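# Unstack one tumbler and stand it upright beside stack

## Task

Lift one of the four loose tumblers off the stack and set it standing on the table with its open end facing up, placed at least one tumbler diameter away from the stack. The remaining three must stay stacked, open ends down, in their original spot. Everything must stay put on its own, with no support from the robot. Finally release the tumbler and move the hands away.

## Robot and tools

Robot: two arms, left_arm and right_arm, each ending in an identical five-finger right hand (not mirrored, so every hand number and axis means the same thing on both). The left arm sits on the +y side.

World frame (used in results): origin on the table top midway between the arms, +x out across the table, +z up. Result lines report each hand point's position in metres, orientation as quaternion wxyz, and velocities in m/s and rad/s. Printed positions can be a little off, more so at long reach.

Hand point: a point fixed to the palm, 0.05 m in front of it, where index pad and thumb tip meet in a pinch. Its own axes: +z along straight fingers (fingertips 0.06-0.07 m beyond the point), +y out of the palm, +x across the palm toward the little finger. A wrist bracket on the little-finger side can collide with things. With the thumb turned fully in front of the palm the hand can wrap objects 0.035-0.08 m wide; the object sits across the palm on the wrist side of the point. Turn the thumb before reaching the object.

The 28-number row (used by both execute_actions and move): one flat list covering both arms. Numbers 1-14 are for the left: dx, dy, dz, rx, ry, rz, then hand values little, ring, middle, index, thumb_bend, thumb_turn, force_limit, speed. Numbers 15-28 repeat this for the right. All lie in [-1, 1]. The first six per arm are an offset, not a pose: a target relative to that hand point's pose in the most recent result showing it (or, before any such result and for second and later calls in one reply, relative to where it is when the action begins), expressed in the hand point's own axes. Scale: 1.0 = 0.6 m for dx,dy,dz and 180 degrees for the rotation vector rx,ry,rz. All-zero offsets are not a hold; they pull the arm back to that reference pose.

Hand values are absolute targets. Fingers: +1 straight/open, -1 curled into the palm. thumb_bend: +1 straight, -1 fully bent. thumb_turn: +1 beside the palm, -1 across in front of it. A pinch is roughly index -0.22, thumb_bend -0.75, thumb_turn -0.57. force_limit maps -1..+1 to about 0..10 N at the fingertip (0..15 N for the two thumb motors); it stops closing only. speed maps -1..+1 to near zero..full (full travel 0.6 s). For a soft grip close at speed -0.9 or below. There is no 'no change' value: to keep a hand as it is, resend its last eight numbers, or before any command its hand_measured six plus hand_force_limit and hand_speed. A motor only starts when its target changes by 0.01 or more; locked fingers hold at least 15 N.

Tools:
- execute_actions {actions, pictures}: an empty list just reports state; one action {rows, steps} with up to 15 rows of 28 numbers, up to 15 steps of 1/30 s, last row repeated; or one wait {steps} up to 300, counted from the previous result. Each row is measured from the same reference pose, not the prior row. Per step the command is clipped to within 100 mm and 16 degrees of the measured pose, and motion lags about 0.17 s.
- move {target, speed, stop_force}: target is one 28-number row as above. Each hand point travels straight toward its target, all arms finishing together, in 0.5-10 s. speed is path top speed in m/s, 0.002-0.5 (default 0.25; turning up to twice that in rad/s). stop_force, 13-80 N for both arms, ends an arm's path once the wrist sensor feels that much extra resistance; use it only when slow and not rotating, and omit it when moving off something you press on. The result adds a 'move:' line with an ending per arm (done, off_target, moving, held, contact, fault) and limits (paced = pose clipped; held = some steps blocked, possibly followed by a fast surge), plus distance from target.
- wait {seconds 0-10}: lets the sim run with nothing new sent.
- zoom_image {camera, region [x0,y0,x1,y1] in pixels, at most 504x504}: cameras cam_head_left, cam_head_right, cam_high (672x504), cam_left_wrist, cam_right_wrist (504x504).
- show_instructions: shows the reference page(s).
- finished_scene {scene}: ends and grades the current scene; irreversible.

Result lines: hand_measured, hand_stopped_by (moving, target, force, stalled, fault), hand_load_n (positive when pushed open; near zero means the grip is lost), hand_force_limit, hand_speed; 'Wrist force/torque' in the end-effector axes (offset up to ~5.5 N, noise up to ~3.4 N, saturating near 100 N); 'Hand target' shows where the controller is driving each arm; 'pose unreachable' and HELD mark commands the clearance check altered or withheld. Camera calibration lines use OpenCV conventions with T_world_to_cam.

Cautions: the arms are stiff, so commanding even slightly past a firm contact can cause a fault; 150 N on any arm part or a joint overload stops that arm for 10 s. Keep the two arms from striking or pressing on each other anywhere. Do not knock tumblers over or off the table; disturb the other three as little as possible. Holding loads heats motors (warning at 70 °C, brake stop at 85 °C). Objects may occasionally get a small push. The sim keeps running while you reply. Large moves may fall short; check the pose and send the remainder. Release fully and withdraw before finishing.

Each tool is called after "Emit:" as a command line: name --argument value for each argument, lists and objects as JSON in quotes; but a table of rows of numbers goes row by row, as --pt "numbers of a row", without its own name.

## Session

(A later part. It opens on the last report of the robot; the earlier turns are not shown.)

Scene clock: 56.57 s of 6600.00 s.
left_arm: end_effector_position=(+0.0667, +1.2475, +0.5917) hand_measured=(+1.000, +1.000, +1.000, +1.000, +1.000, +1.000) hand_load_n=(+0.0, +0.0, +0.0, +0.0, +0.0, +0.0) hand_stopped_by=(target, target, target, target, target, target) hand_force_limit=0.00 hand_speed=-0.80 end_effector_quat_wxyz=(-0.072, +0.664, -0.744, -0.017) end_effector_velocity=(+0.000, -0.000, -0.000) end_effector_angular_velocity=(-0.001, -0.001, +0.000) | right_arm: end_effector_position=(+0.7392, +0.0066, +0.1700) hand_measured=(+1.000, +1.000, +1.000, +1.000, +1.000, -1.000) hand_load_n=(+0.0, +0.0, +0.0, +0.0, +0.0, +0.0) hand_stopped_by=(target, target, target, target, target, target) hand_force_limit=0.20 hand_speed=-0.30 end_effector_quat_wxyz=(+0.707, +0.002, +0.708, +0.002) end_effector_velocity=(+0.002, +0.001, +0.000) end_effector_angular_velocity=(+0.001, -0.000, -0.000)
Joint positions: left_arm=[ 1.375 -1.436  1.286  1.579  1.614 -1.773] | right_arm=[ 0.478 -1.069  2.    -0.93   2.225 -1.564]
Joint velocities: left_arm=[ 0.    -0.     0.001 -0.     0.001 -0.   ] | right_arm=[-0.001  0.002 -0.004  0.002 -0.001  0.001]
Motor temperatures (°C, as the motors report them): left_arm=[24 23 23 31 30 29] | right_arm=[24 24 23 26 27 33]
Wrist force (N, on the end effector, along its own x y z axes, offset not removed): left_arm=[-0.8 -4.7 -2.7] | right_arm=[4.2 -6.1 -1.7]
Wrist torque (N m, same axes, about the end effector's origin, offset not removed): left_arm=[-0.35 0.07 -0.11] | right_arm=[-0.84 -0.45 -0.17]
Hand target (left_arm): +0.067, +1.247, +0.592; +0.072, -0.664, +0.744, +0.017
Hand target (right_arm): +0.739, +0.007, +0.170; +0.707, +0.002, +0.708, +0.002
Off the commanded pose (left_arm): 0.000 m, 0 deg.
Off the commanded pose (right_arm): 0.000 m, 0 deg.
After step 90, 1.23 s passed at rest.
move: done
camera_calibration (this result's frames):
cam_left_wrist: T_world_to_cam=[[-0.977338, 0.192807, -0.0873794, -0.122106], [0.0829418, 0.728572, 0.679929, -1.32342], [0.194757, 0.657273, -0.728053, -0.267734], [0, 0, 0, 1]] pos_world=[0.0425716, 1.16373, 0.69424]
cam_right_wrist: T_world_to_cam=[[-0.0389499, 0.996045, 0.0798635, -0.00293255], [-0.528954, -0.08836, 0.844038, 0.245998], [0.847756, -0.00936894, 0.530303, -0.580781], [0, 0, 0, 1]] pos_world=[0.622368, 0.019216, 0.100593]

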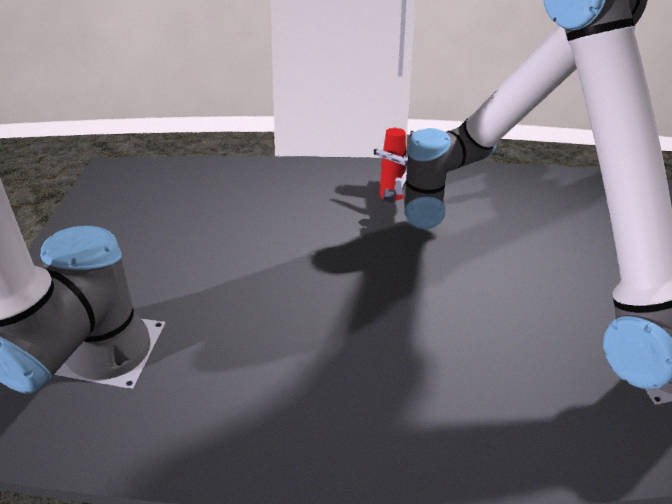

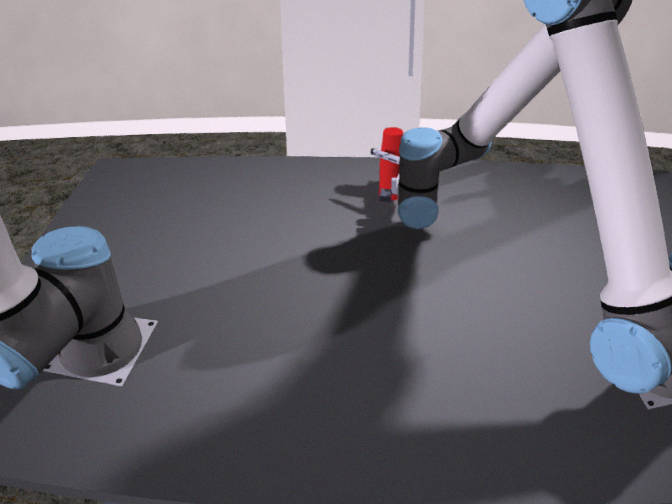

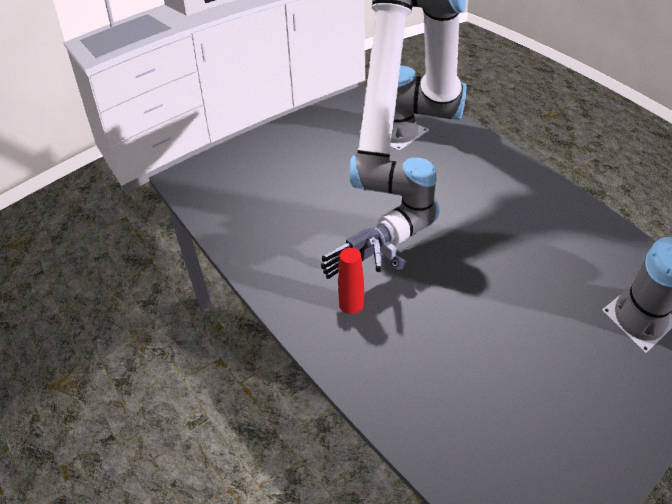

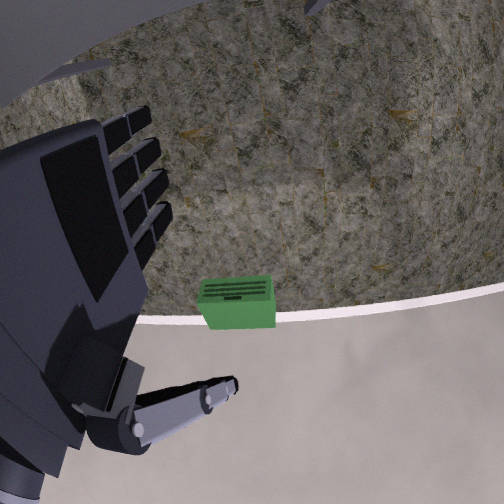

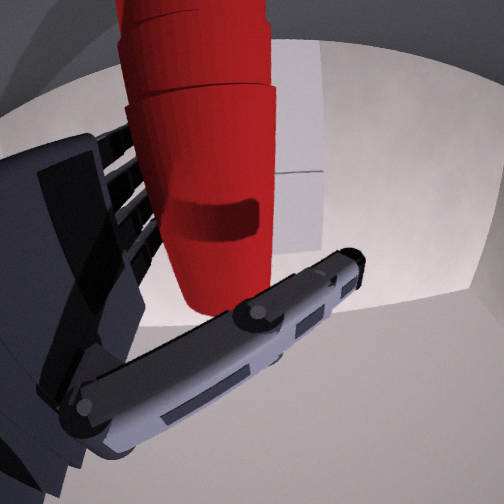

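Emit:
move --target '[0,0,0,0,0,0,1,1,1,1,1,1,0,-0.8,0,0,0.055,0,0,0,1,1,1,1,1,-1,0.2,-0.3]' --speed 0.03

Scene clock: 61.10 s of 6600.00 s.
left_arm: end_effector_position=(+0.0667, +1.2475, +0.5917) hand_measured=(+1.000, +1.000, +1.000, +1.000, +1.000, +1.000) hand_load_n=(+0.0, +0.0, +0.0, +0.0, +0.0, +0.0) hand_stopped_by=(target, target, target, target, target, target) hand_force_limit=0.00 hand_speed=-0.80 end_effector_quat_wxyz=(-0.072, +0.664, -0.744, -0.017) end_effector_velocity=(-0.000, -0.000, -0.001) end_effector_angular_velocity=(-0.001, +0.001, +0.001) | right_arm: end_effector_position=(+0.7719, +0.0066, +0.1700) hand_measured=(+1.000, +1.000, +1.000, +1.000, +1.000, -1.000) hand_load_n=(+0.0, +0.0, +0.0, +0.0, +0.0, +0.0) hand_stopped_by=(target, target, target, target, target, target) hand_force_limit=0.20 hand_speed=-0.30 end_effector_quat_wxyz=(+0.707, +0.002, +0.708, +0.002) end_effector_velocity=(+0.002, -0.000, -0.000) end_effector_angular_velocity=(+0.002, +0.000, -0.001)
Joint positions: left_arm=[ 1.375 -1.436  1.286  1.579  1.614 -1.773] | right_arm=[ 0.448 -1.046  1.958 -0.911  2.195 -1.565]
Joint velocities: left_arm=[ 0.001  0.     0.001  0.    -0.    -0.   ] | right_arm=[-0.002  0.002 -0.003  0.002 -0.001  0.002]
Motor temperatures (°C, as the motors report them): left_arm=[24 23 23 31 30 29] | right_arm=[24 24 23 26 27 33]
Wrist force (N, on the end effector, along its own x y z axes, offset not removed): left_arm=[-1.4 -3.7 -1.4] | right_arm=[0.7 -9.0 0.3]
Wrist torque (N m, same axes, about the end effector's origin, offset not removed): left_arm=[-0.25 0.24 -0.15] | right_arm=[-1.41 0.22 -0.42]
Hand target (left_arm): +0.067, +1.247, +0.592; +0.072, -0.664, +0.744, +0.017
Hand target (right_arm): +0.772, +0.007, +0.170; +0.707, +0.002, +0.708, +0.002
Off the commanded pose (left_arm): 0.000 m, 0 deg.
Off the commanded pose (right_arm): 0.000 m, 0 deg.
After step 90, 0.10 s passed at rest.
move: done
camera_calibration (this result's frames):
cam_left_wrist: T_world_to_cam=[[-0.977338, 0.192807, -0.0873795, -0.122106], [0.0829416, 0.728572, 0.679929, -1.32342], [0.194757, 0.657273, -0.728053, -0.267734], [0, 0, 0, 1]] pos_world=[0.0425717, 1.16373, 0.69424]
cam_right_wrist: T_world_to_cam=[[-0.0389445, 0.99605, 0.0798016, -0.00162762], [-0.528995, -0.0883042, 0.844018, 0.2634], [0.847731, -0.00934482, 0.530345, -0.608486], [0, 0, 0, 1]] pos_world=[0.655106, 0.0191943, 0.100523]

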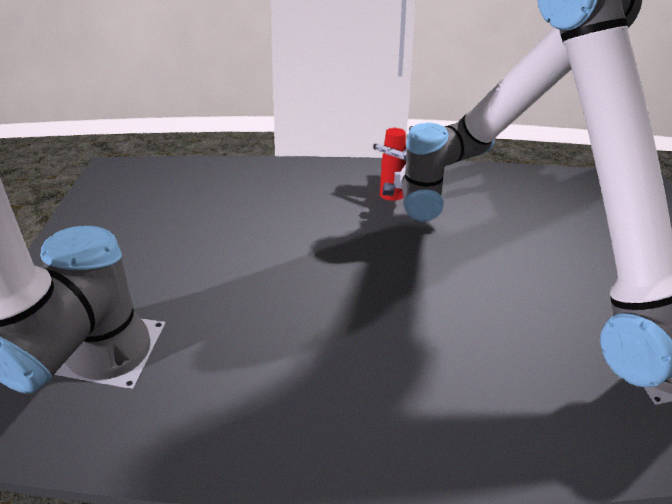

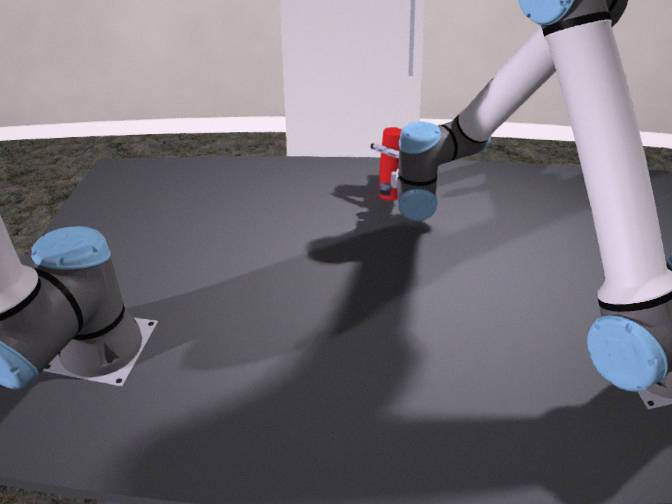

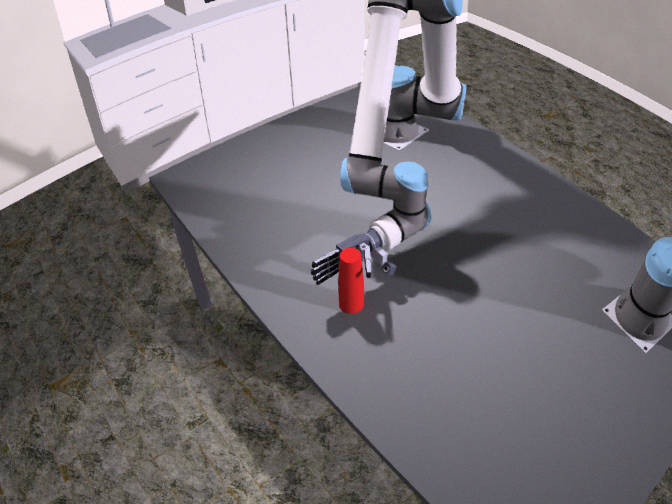

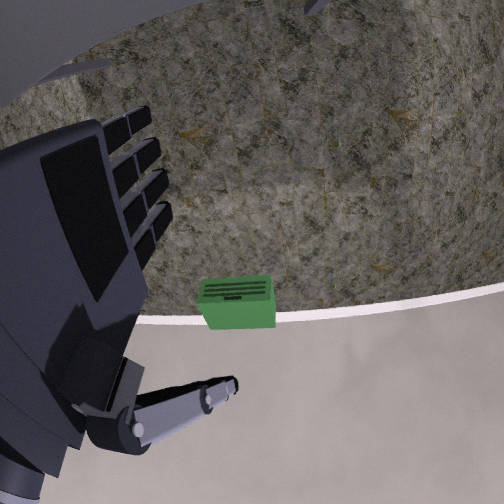

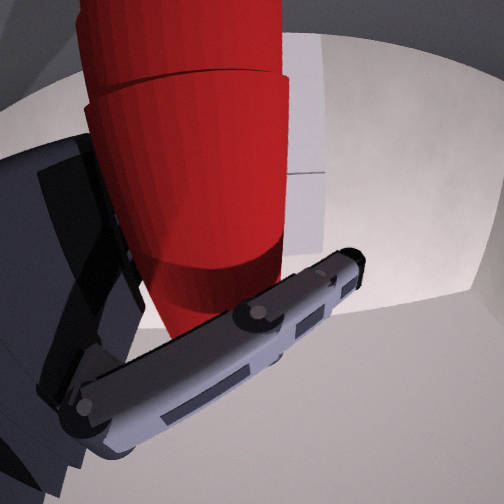

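Touching the palm lightly; close.

Emit:
move --target '[0,0,0,0,0,0,1,1,1,1,1,1,0,-0.8,0,0.006,0,0,0,0,1,-1,-1,-1,-1,-1,0.2,-0.5]' --speed 0.01

Emit:
move --target '[0,0,0,0,0,0,1,1,1,1,1,1,0,-0.8,-0.22,0,0,0,0,0,1,-1,-1,-1,-1,-1,0.2,-0.5]' --speed 0.06

Scene clock: 65.53 s of 6600.00 s.
left_arm: end_effector_position=(+0.0667, +1.2475, +0.5917) hand_measured=(+1.000, +1.000, +1.000, +1.000, +1.000, +1.000) hand_load_n=(+0.0, +0.0, +0.0, +0.0, +0.0, +0.0) hand_stopped_by=(target, target, target, target, target, target) hand_force_limit=0.00 hand_speed=-0.80 end_effector_quat_wxyz=(-0.072, +0.664, -0.744, -0.017) end_effector_velocity=(+0.000, +0.000, +0.001) end_effector_angular_velocity=(+0.002, -0.003, +0.000) | right_arm: end_effector_position=(+0.7719, +0.0102, +0.1700) hand_measured=(+1.000, -0.022, -0.050, -0.104, +0.354, -1.000) hand_load_n=(+0.0, +5.5, +3.0, +10.0, +13.5, +3.0) hand_stopped_by=(target, force, force, force, force, target) hand_force_limit=0.20 hand_speed=-0.50 end_effector_quat_wxyz=(+0.707, +0.002, +0.708, +0.002) end_effector_velocity=(+0.000, +0.000, +0.000) end_effector_angular_velocity=(+0.000, -0.000, +0.001)
Joint positions: left_arm=[ 1.375 -1.436  1.286  1.579  1.614 -1.773] | right_arm=[ 0.452 -1.043  1.952 -0.908  2.2   -1.565]
Joint velocities: left_arm=[ 0.001 -0.    -0.002 -0.     0.002  0.001] | right_arm=[-0.    -0.    -0.     0.    -0.001  0.   ]
Motor temperatures (°C, as the motors report them): left_arm=[24 23 23 31 30 29] | right_arm=[24 24 23 26 27 33]
Wrist force (N, on the end effector, along its own x y z axes, offset not removed): left_arm=[1.2 -2.5 -1.7] | right_arm=[-6.7 1.8 -7.8]
Wrist torque (N m, same axes, about the end effector's origin, offset not removed): left_arm=[-0.11 -0.24 0.12] | right_arm=[1.26 1.01 -0.39]
Hand target (left_arm): +0.067, +1.247, +0.592; +0.072, -0.664, +0.744, +0.017
Hand target (right_arm): +0.772, +0.010, +0.170; +0.707, +0.002, +0.708, +0.002
Off the commanded pose (left_arm): 0.000 m, 0 deg.
Off the commanded pose (right_arm): 0.000 m, 0 deg.
move: done
camera_calibration (this result's frames):
cam_left_wrist: T_world_to_cam=[[-0.977338, 0.192807, -0.0873794, -0.122106], [0.0829418, 0.728572, 0.679929, -1.32342], [0.194757, 0.657273, -0.728053, -0.267734], [0, 0, 0, 1]] pos_world=[0.0425716, 1.16373, 0.69424]
cam_right_wrist: T_world_to_cam=[[-0.038944, 0.996048, 0.0798252, -0.00522628], [-0.529005, -0.0883239, 0.84401, 0.263709], [0.847725, -0.00935874, 0.530354, -0.608474], [0, 0, 0, 1]] pos_world=[0.655118, 0.0228029, 0.10055]

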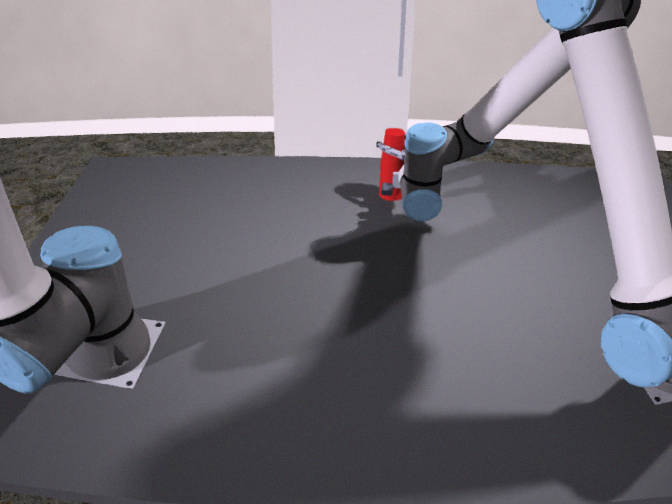

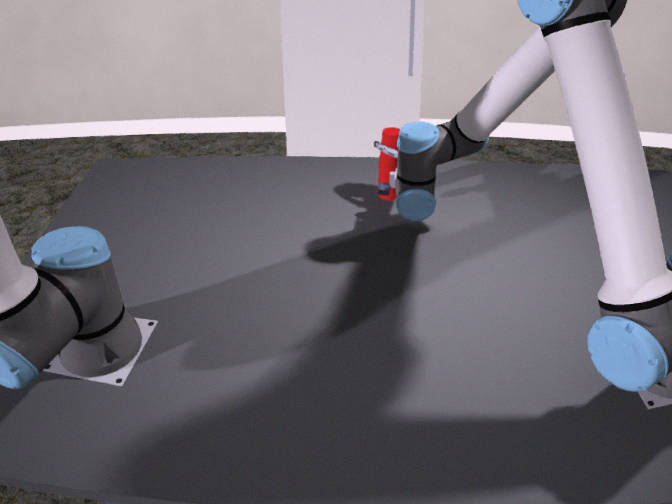

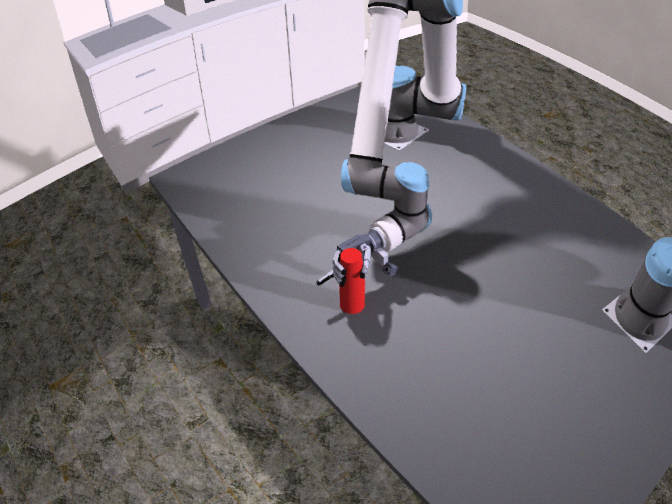

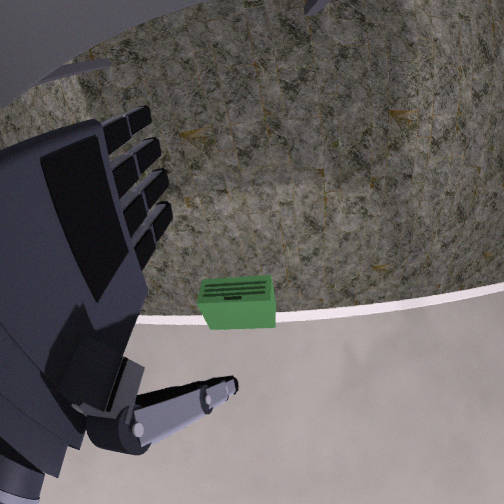

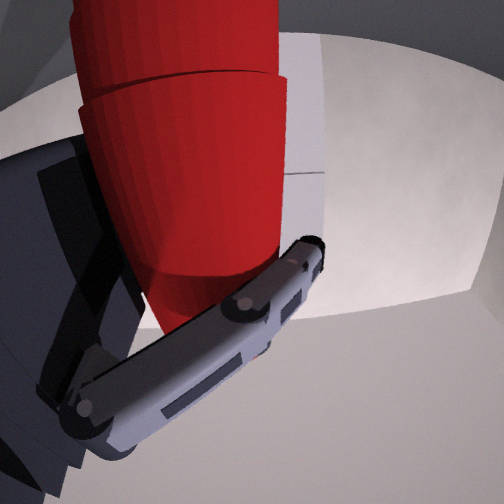

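Scene clock: 68.13 s of 6600.00 s.
left_arm: end_effector_position=(+0.0667, +1.2475, +0.5917) hand_measured=(+1.000, +1.000, +1.000, +1.000, +1.000, +1.000) hand_load_n=(+0.0, +0.0, +0.0, +0.0, +0.0, +0.0) hand_stopped_by=(target, target, target, target, target, target) hand_force_limit=0.00 hand_speed=-0.80 end_effector_quat_wxyz=(-0.072, +0.664, -0.744, -0.017) end_effector_velocity=(+0.001, -0.000, -0.000) end_effector_angular_velocity=(-0.001, -0.000, +0.001) | right_arm: end_effector_position=(+0.7722, +0.0097, +0.3017) hand_measured=(+1.000, -0.022, -0.050, -0.104, +0.354, -1.000) hand_load_n=(+0.0, +5.0, +2.5, +10.0, +13.5, +2.5) hand_stopped_by=(target, force, force, force, force, target) hand_force_limit=0.20 hand_speed=-0.50 end_effector_quat_wxyz=(+0.707, +0.002, +0.708, +0.002) end_effector_velocity=(-0.000, +0.000, +0.002) end_effector_angular_velocity=(+0.000, +0.001, +0.001)
Joint positions: left_arm=[ 1.375 -1.436  1.286  1.579  1.614 -1.773] | right_arm=[ 0.451 -1.207  1.895 -0.686  2.199 -1.565]
Joint velocities: left_arm=[-0.001  0.     0.     0.     0.    -0.002] | right_arm=[ 0.    -0.003 -0.001  0.005 -0.001  0.001]
Motor temperatures (°C, as the motors report them): left_arm=[24 23 23 31 30 29] | right_arm=[24 24 23 26 27 33]
Wrist force (N, on the end effector, along its own x y z axes, offset not removed): left_arm=[-0.8 -4.1 -1.7] | right_arm=[-2.9 0.5 -1.2]
Wrist torque (N m, same axes, about the end effector's origin, offset not removed): left_arm=[-0.21 0.22 -0.16] | right_arm=[0.27 0.87 -0.40]
Hand target (left_arm): +0.067, +1.247, +0.592; +0.072, -0.664, +0.744, +0.017
Hand target (right_arm): +0.772, +0.010, +0.302; +0.707, +0.002, +0.708, +0.002
Off the commanded pose (left_arm): 0.000 m, 0 deg.
Off the commanded pose (right_arm): 0.000 m, 0 deg.
move: done
camera_calibration (this result's frames):
cam_left_wrist: T_world_to_cam=[[-0.977338, 0.192807, -0.0873795, -0.122105], [0.0829416, 0.728572, 0.679929, -1.32342], [0.194757, 0.657273, -0.728053, -0.267734], [0, 0, 0, 1]] pos_world=[0.0425716, 1.16373, 0.69424]
cam_right_wrist: T_world_to_cam=[[-0.0389488, 0.996051, 0.0797888, -0.0151705], [-0.529031, -0.0882953, 0.843997, 0.152667], [0.847708, -0.00933804, 0.53038, -0.678542], [0, 0, 0, 1]] pos_world=[0.65538, 0.0222541, 0.232246]

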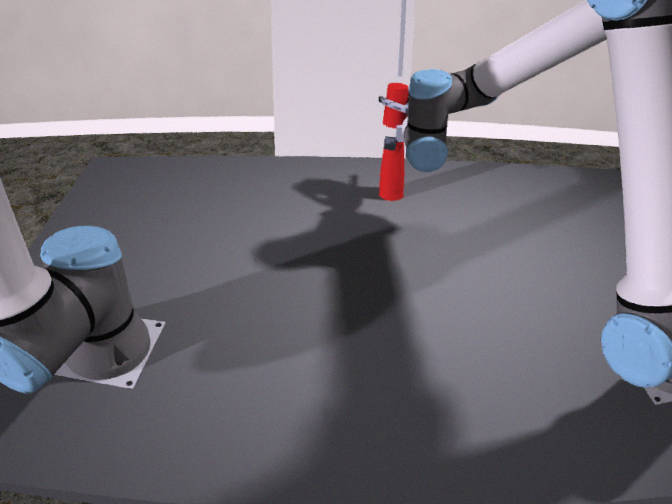

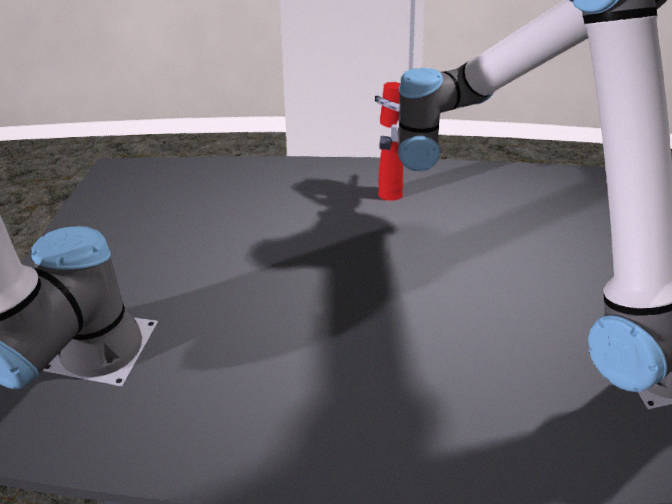

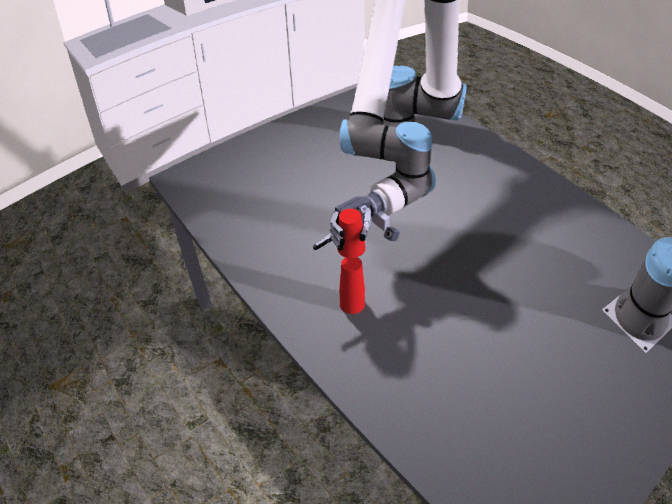

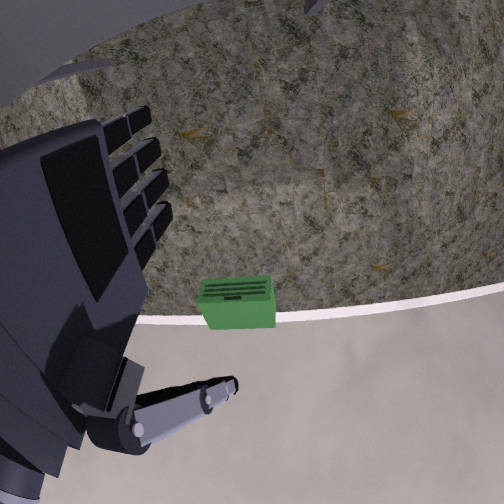

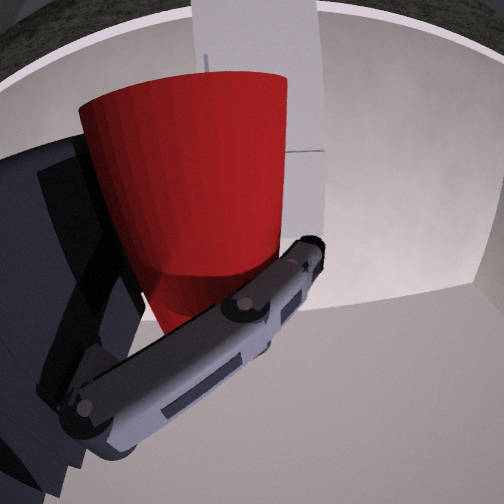

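Move to (0.70,−0.22), flip, lower.

Emit:
move --target '[0,0,0,0,0,0,1,1,1,1,1,1,0,-0.8,-0.03,-0.39,-0.12,0,0,-0.5,1,-1,-1,-1,-1,-1,0.2,-0.5]' --speed 0.2

Emit:
move --target '[0,0,0,0,0,0,1,1,1,1,1,1,0,-0.8,0,0,0,0,0,-0.5,1,-1,-1,-1,-1,-1,0.2,-0.5]' --speed 0.3

Scene clock: 75.33 s of 6600.00 s.
left_arm: end_effector_position=(+0.0667, +1.2475, +0.5917) hand_measured=(+1.000, +1.000, +1.000, +1.000, +1.000, +1.000) hand_load_n=(+0.0, +0.0, +0.0, +0.0, +0.0, +0.0) hand_stopped_by=(target, target, target, target, target, target) hand_force_limit=0.00 hand_speed=-0.80 end_effector_quat_wxyz=(-0.072, +0.664, -0.744, -0.017) end_effector_velocity=(+0.001, -0.000, +0.000) end_effector_angular_velocity=(+0.000, -0.000, -0.001) | right_arm: end_effector_position=(+0.7003, -0.2240, +0.3188) hand_measured=(+1.000, -0.022, -0.050, -0.104, +0.354, -1.000) hand_load_n=(+0.0, +5.0, +2.5, +10.0, +13.5, +3.0) hand_stopped_by=(target, force, force, force, force, target) hand_force_limit=0.20 hand_speed=-0.50 end_effector_quat_wxyz=(+0.501, -0.499, +0.502, -0.498) end_effector_velocity=(-0.001, -0.002, +0.001) end_effector_angular_velocity=(-0.015, -0.001, +0.001)
Joint positions: left_arm=[ 1.375 -1.436  1.286  1.579  1.614 -1.773] | right_arm=[ 0.187 -1.635  2.174 -0.538  1.935 -3.135]
Joint velocities: left_arm=[-0.001 -0.     0.    -0.    -0.    -0.   ] | right_arm=[-0.002 -0.003  0.001  0.001 -0.002 -0.015]
Motor temperatures (°C, as the motors report them): left_arm=[24 23 23 31 30 29] | right_arm=[24 24 23 26 27 33]
Wrist force (N, on the end effector, along its own x y z axes, offset not removed): left_arm=[-0.7 -3.5 -2.9] | right_arm=[6.5 1.3 -0.7]
Wrist torque (N m, same axes, about the end effector's origin, offset not removed): left_arm=[-0.18 0.18 -0.10] | right_arm=[0.35 -0.68 0.22]
Hand target (left_arm): +0.067, +1.247, +0.592; +0.072, -0.664, +0.744, +0.017
Hand target (right_arm): +0.700, -0.224, +0.319; +0.501, -0.499, +0.501, -0.499
Off the commanded pose (left_arm): 0.000 m, 0 deg.
Off the commanded pose (right_arm): 0.000 m, 0 deg.
move: done
camera_calibration (this result's frames):
cam_left_wrist: T_world_to_cam=[[-0.977338, 0.192807, -0.0873795, -0.122106], [0.0829417, 0.728572, 0.679929, -1.32342], [0.194757, 0.657273, -0.728053, -0.267734], [0, 0, 0, 1]] pos_world=[0.0425716, 1.16373, 0.69424]
cam_right_wrist: T_world_to_cam=[[-0.0399909, 0.0808219, -0.995926, 0.35206], [-0.529775, 0.84338, 0.0897153, 0.529277], [0.847195, 0.531204, 0.00908985, -0.341212], [0, 0, 0, 1]] pos_world=[0.58355, -0.293583, 0.306243]

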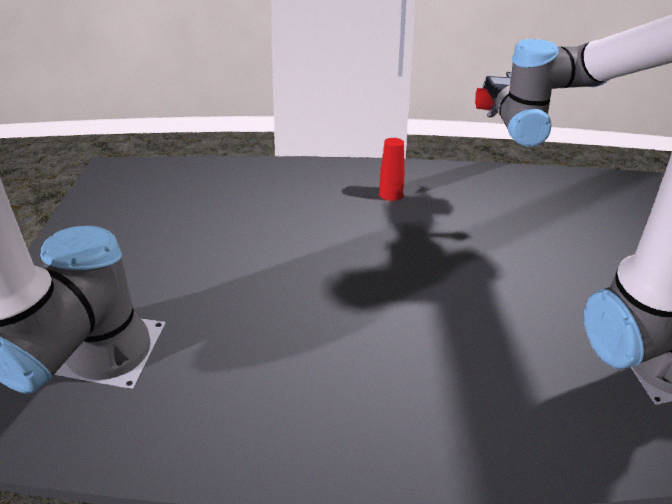

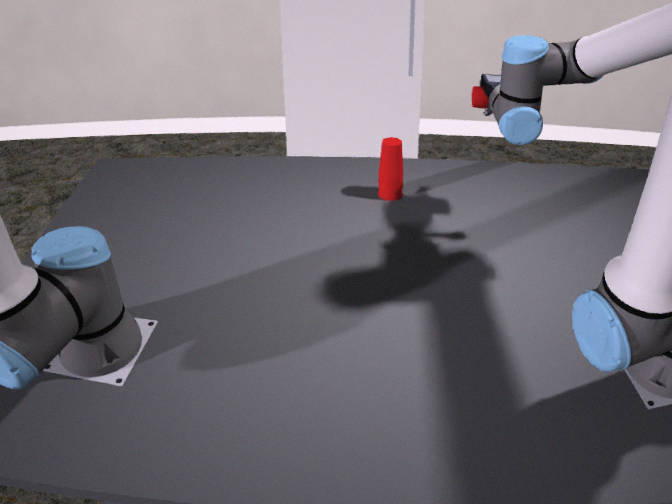

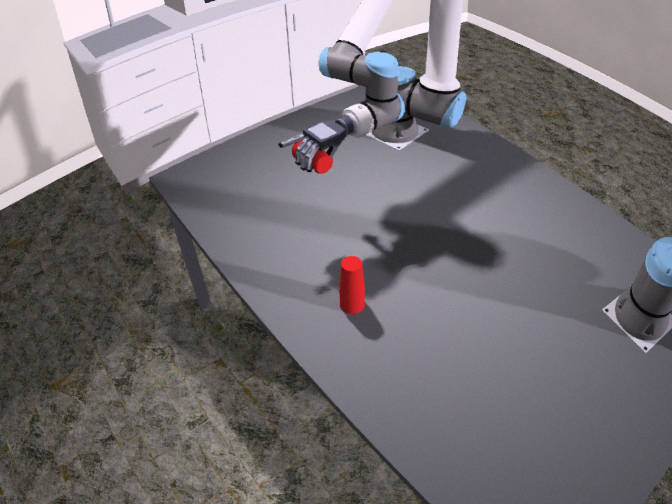

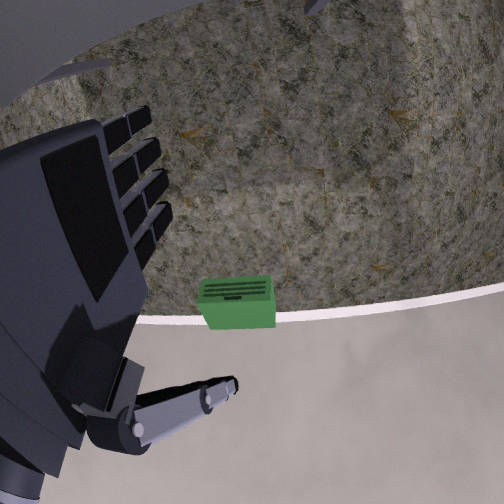

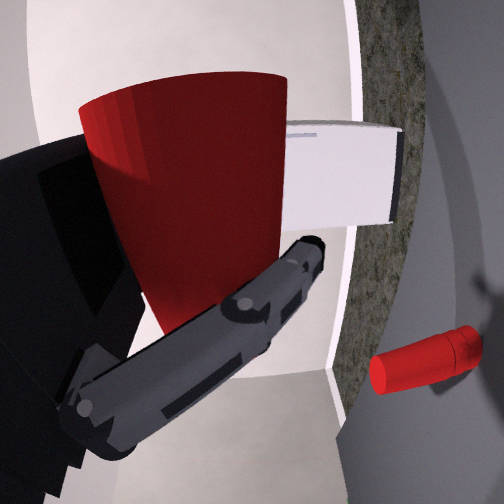

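Scene clock: 78.53 s of 6600.00 s.
left_arm: end_effector_position=(+0.0667, +1.2475, +0.5917) hand_measured=(+1.000, +1.000, +1.000, +1.000, +1.000, +1.000) hand_load_n=(+0.0, +0.0, +0.0, +0.0, +0.0, +0.0) hand_stopped_by=(target, target, target, target, target, target) hand_force_limit=0.00 hand_speed=-0.80 end_effector_quat_wxyz=(-0.072, +0.664, -0.744, -0.017) end_effector_velocity=(-0.000, +0.000, +0.001) end_effector_angular_velocity=(+0.001, -0.000, +0.002) | right_arm: end_effector_position=(+0.7003, -0.2241, +0.3187) hand_measured=(+1.000, -0.022, -0.050, -0.104, +0.354, -1.000) hand_load_n=(+0.0, +5.0, +2.5, +10.0, +13.5, +3.5) hand_stopped_by=(target, force, force, force, force, target) hand_force_limit=0.20 hand_speed=-0.50 end_effector_quat_wxyz=(-0.003, +0.708, -0.003, +0.707) end_effector_velocity=(+0.000, -0.000, +0.000) end_effector_angular_velocity=(-0.013, -0.002, +0.000)
Joint positions: left_arm=[ 1.375 -1.436  1.286  1.579  1.614 -1.773] | right_arm=[ 0.357 -1.493  2.09  -0.596  2.104 -4.704]
Joint velocities: left_arm=[ 0.001 -0.    -0.001  0.    -0.    -0.001] | right_arm=[ 0.001  0.001  0.001 -0.004  0.001 -0.014]
Motor temperatures (°C, as the motors report them): left_arm=[24 23 23 31 30 29] | right_arm=[24 24 23 26 27 33]
Wrist force (N, on the end effector, along its own x y z axes, offset not removed): left_arm=[-1.8 -1.6 -0.4] | right_arm=[-2.5 -5.0 0.8]
Wrist torque (N m, same axes, about the end effector's origin, offset not removed): left_arm=[0.01 0.26 -0.09] | right_arm=[-0.65 0.41 -0.73]
Hand target (left_arm): +0.067, +1.247, +0.592; +0.072, -0.664, +0.744, +0.017
Hand target (right_arm): +0.700, -0.224, +0.319; -0.002, +0.707, -0.002, +0.707
Off the commanded pose (left_arm): 0.000 m, 0 deg.
Off the commanded pose (right_arm): 0.000 m, 0 deg.
move: done
camera_calibration (this result's frames):
cam_left_wrist: T_world_to_cam=[[-0.977338, 0.192807, -0.0873795, -0.122106], [0.0829418, 0.728572, 0.679929, -1.32342], [0.194758, 0.657273, -0.728053, -0.267734], [0, 0, 0, 1]] pos_world=[0.0425717, 1.16373, 0.69424]
cam_right_wrist: T_world_to_cam=[[-0.0393476, -0.99583, -0.082309, -0.180917], [-0.531008, 0.0906178, -0.842507, 0.658609], [0.846453, 0.0105561, -0.532359, -0.284771], [0, 0, 0, 1]] pos_world=[0.583653, -0.236838, 0.388391]

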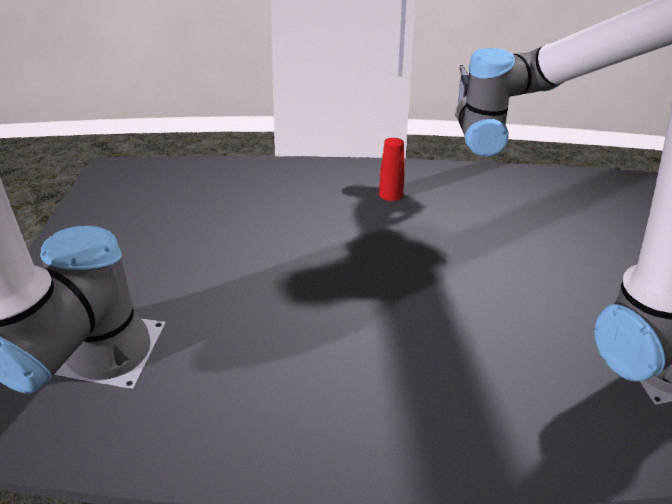

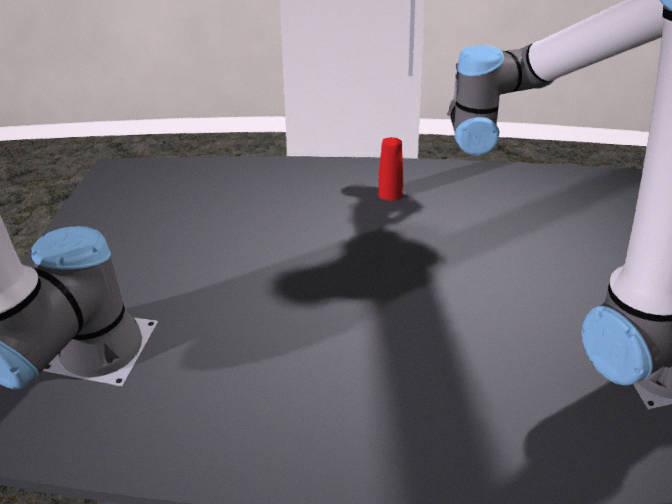

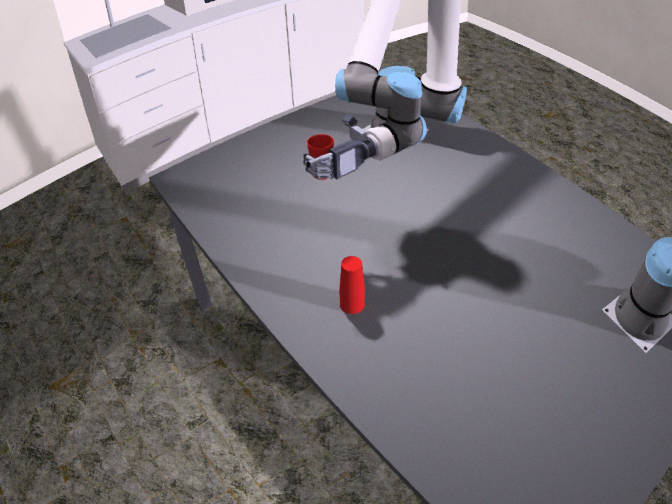

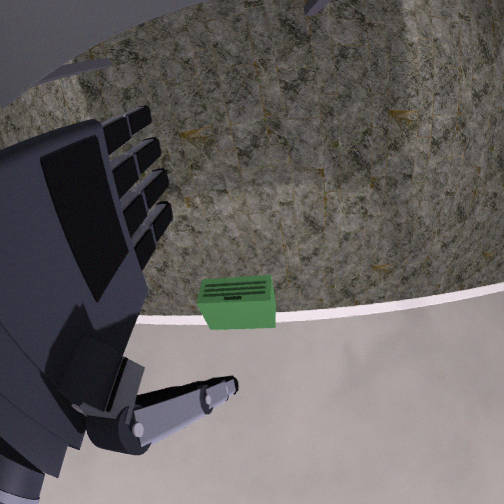

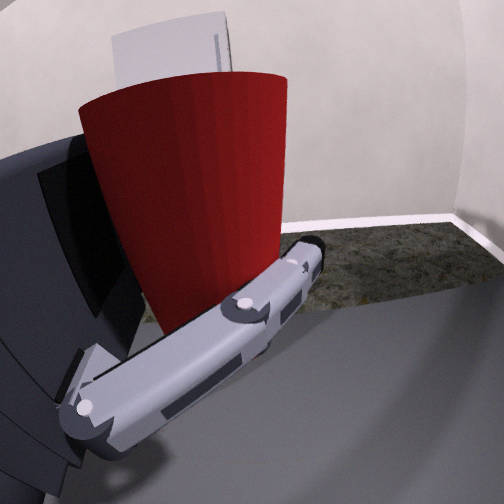

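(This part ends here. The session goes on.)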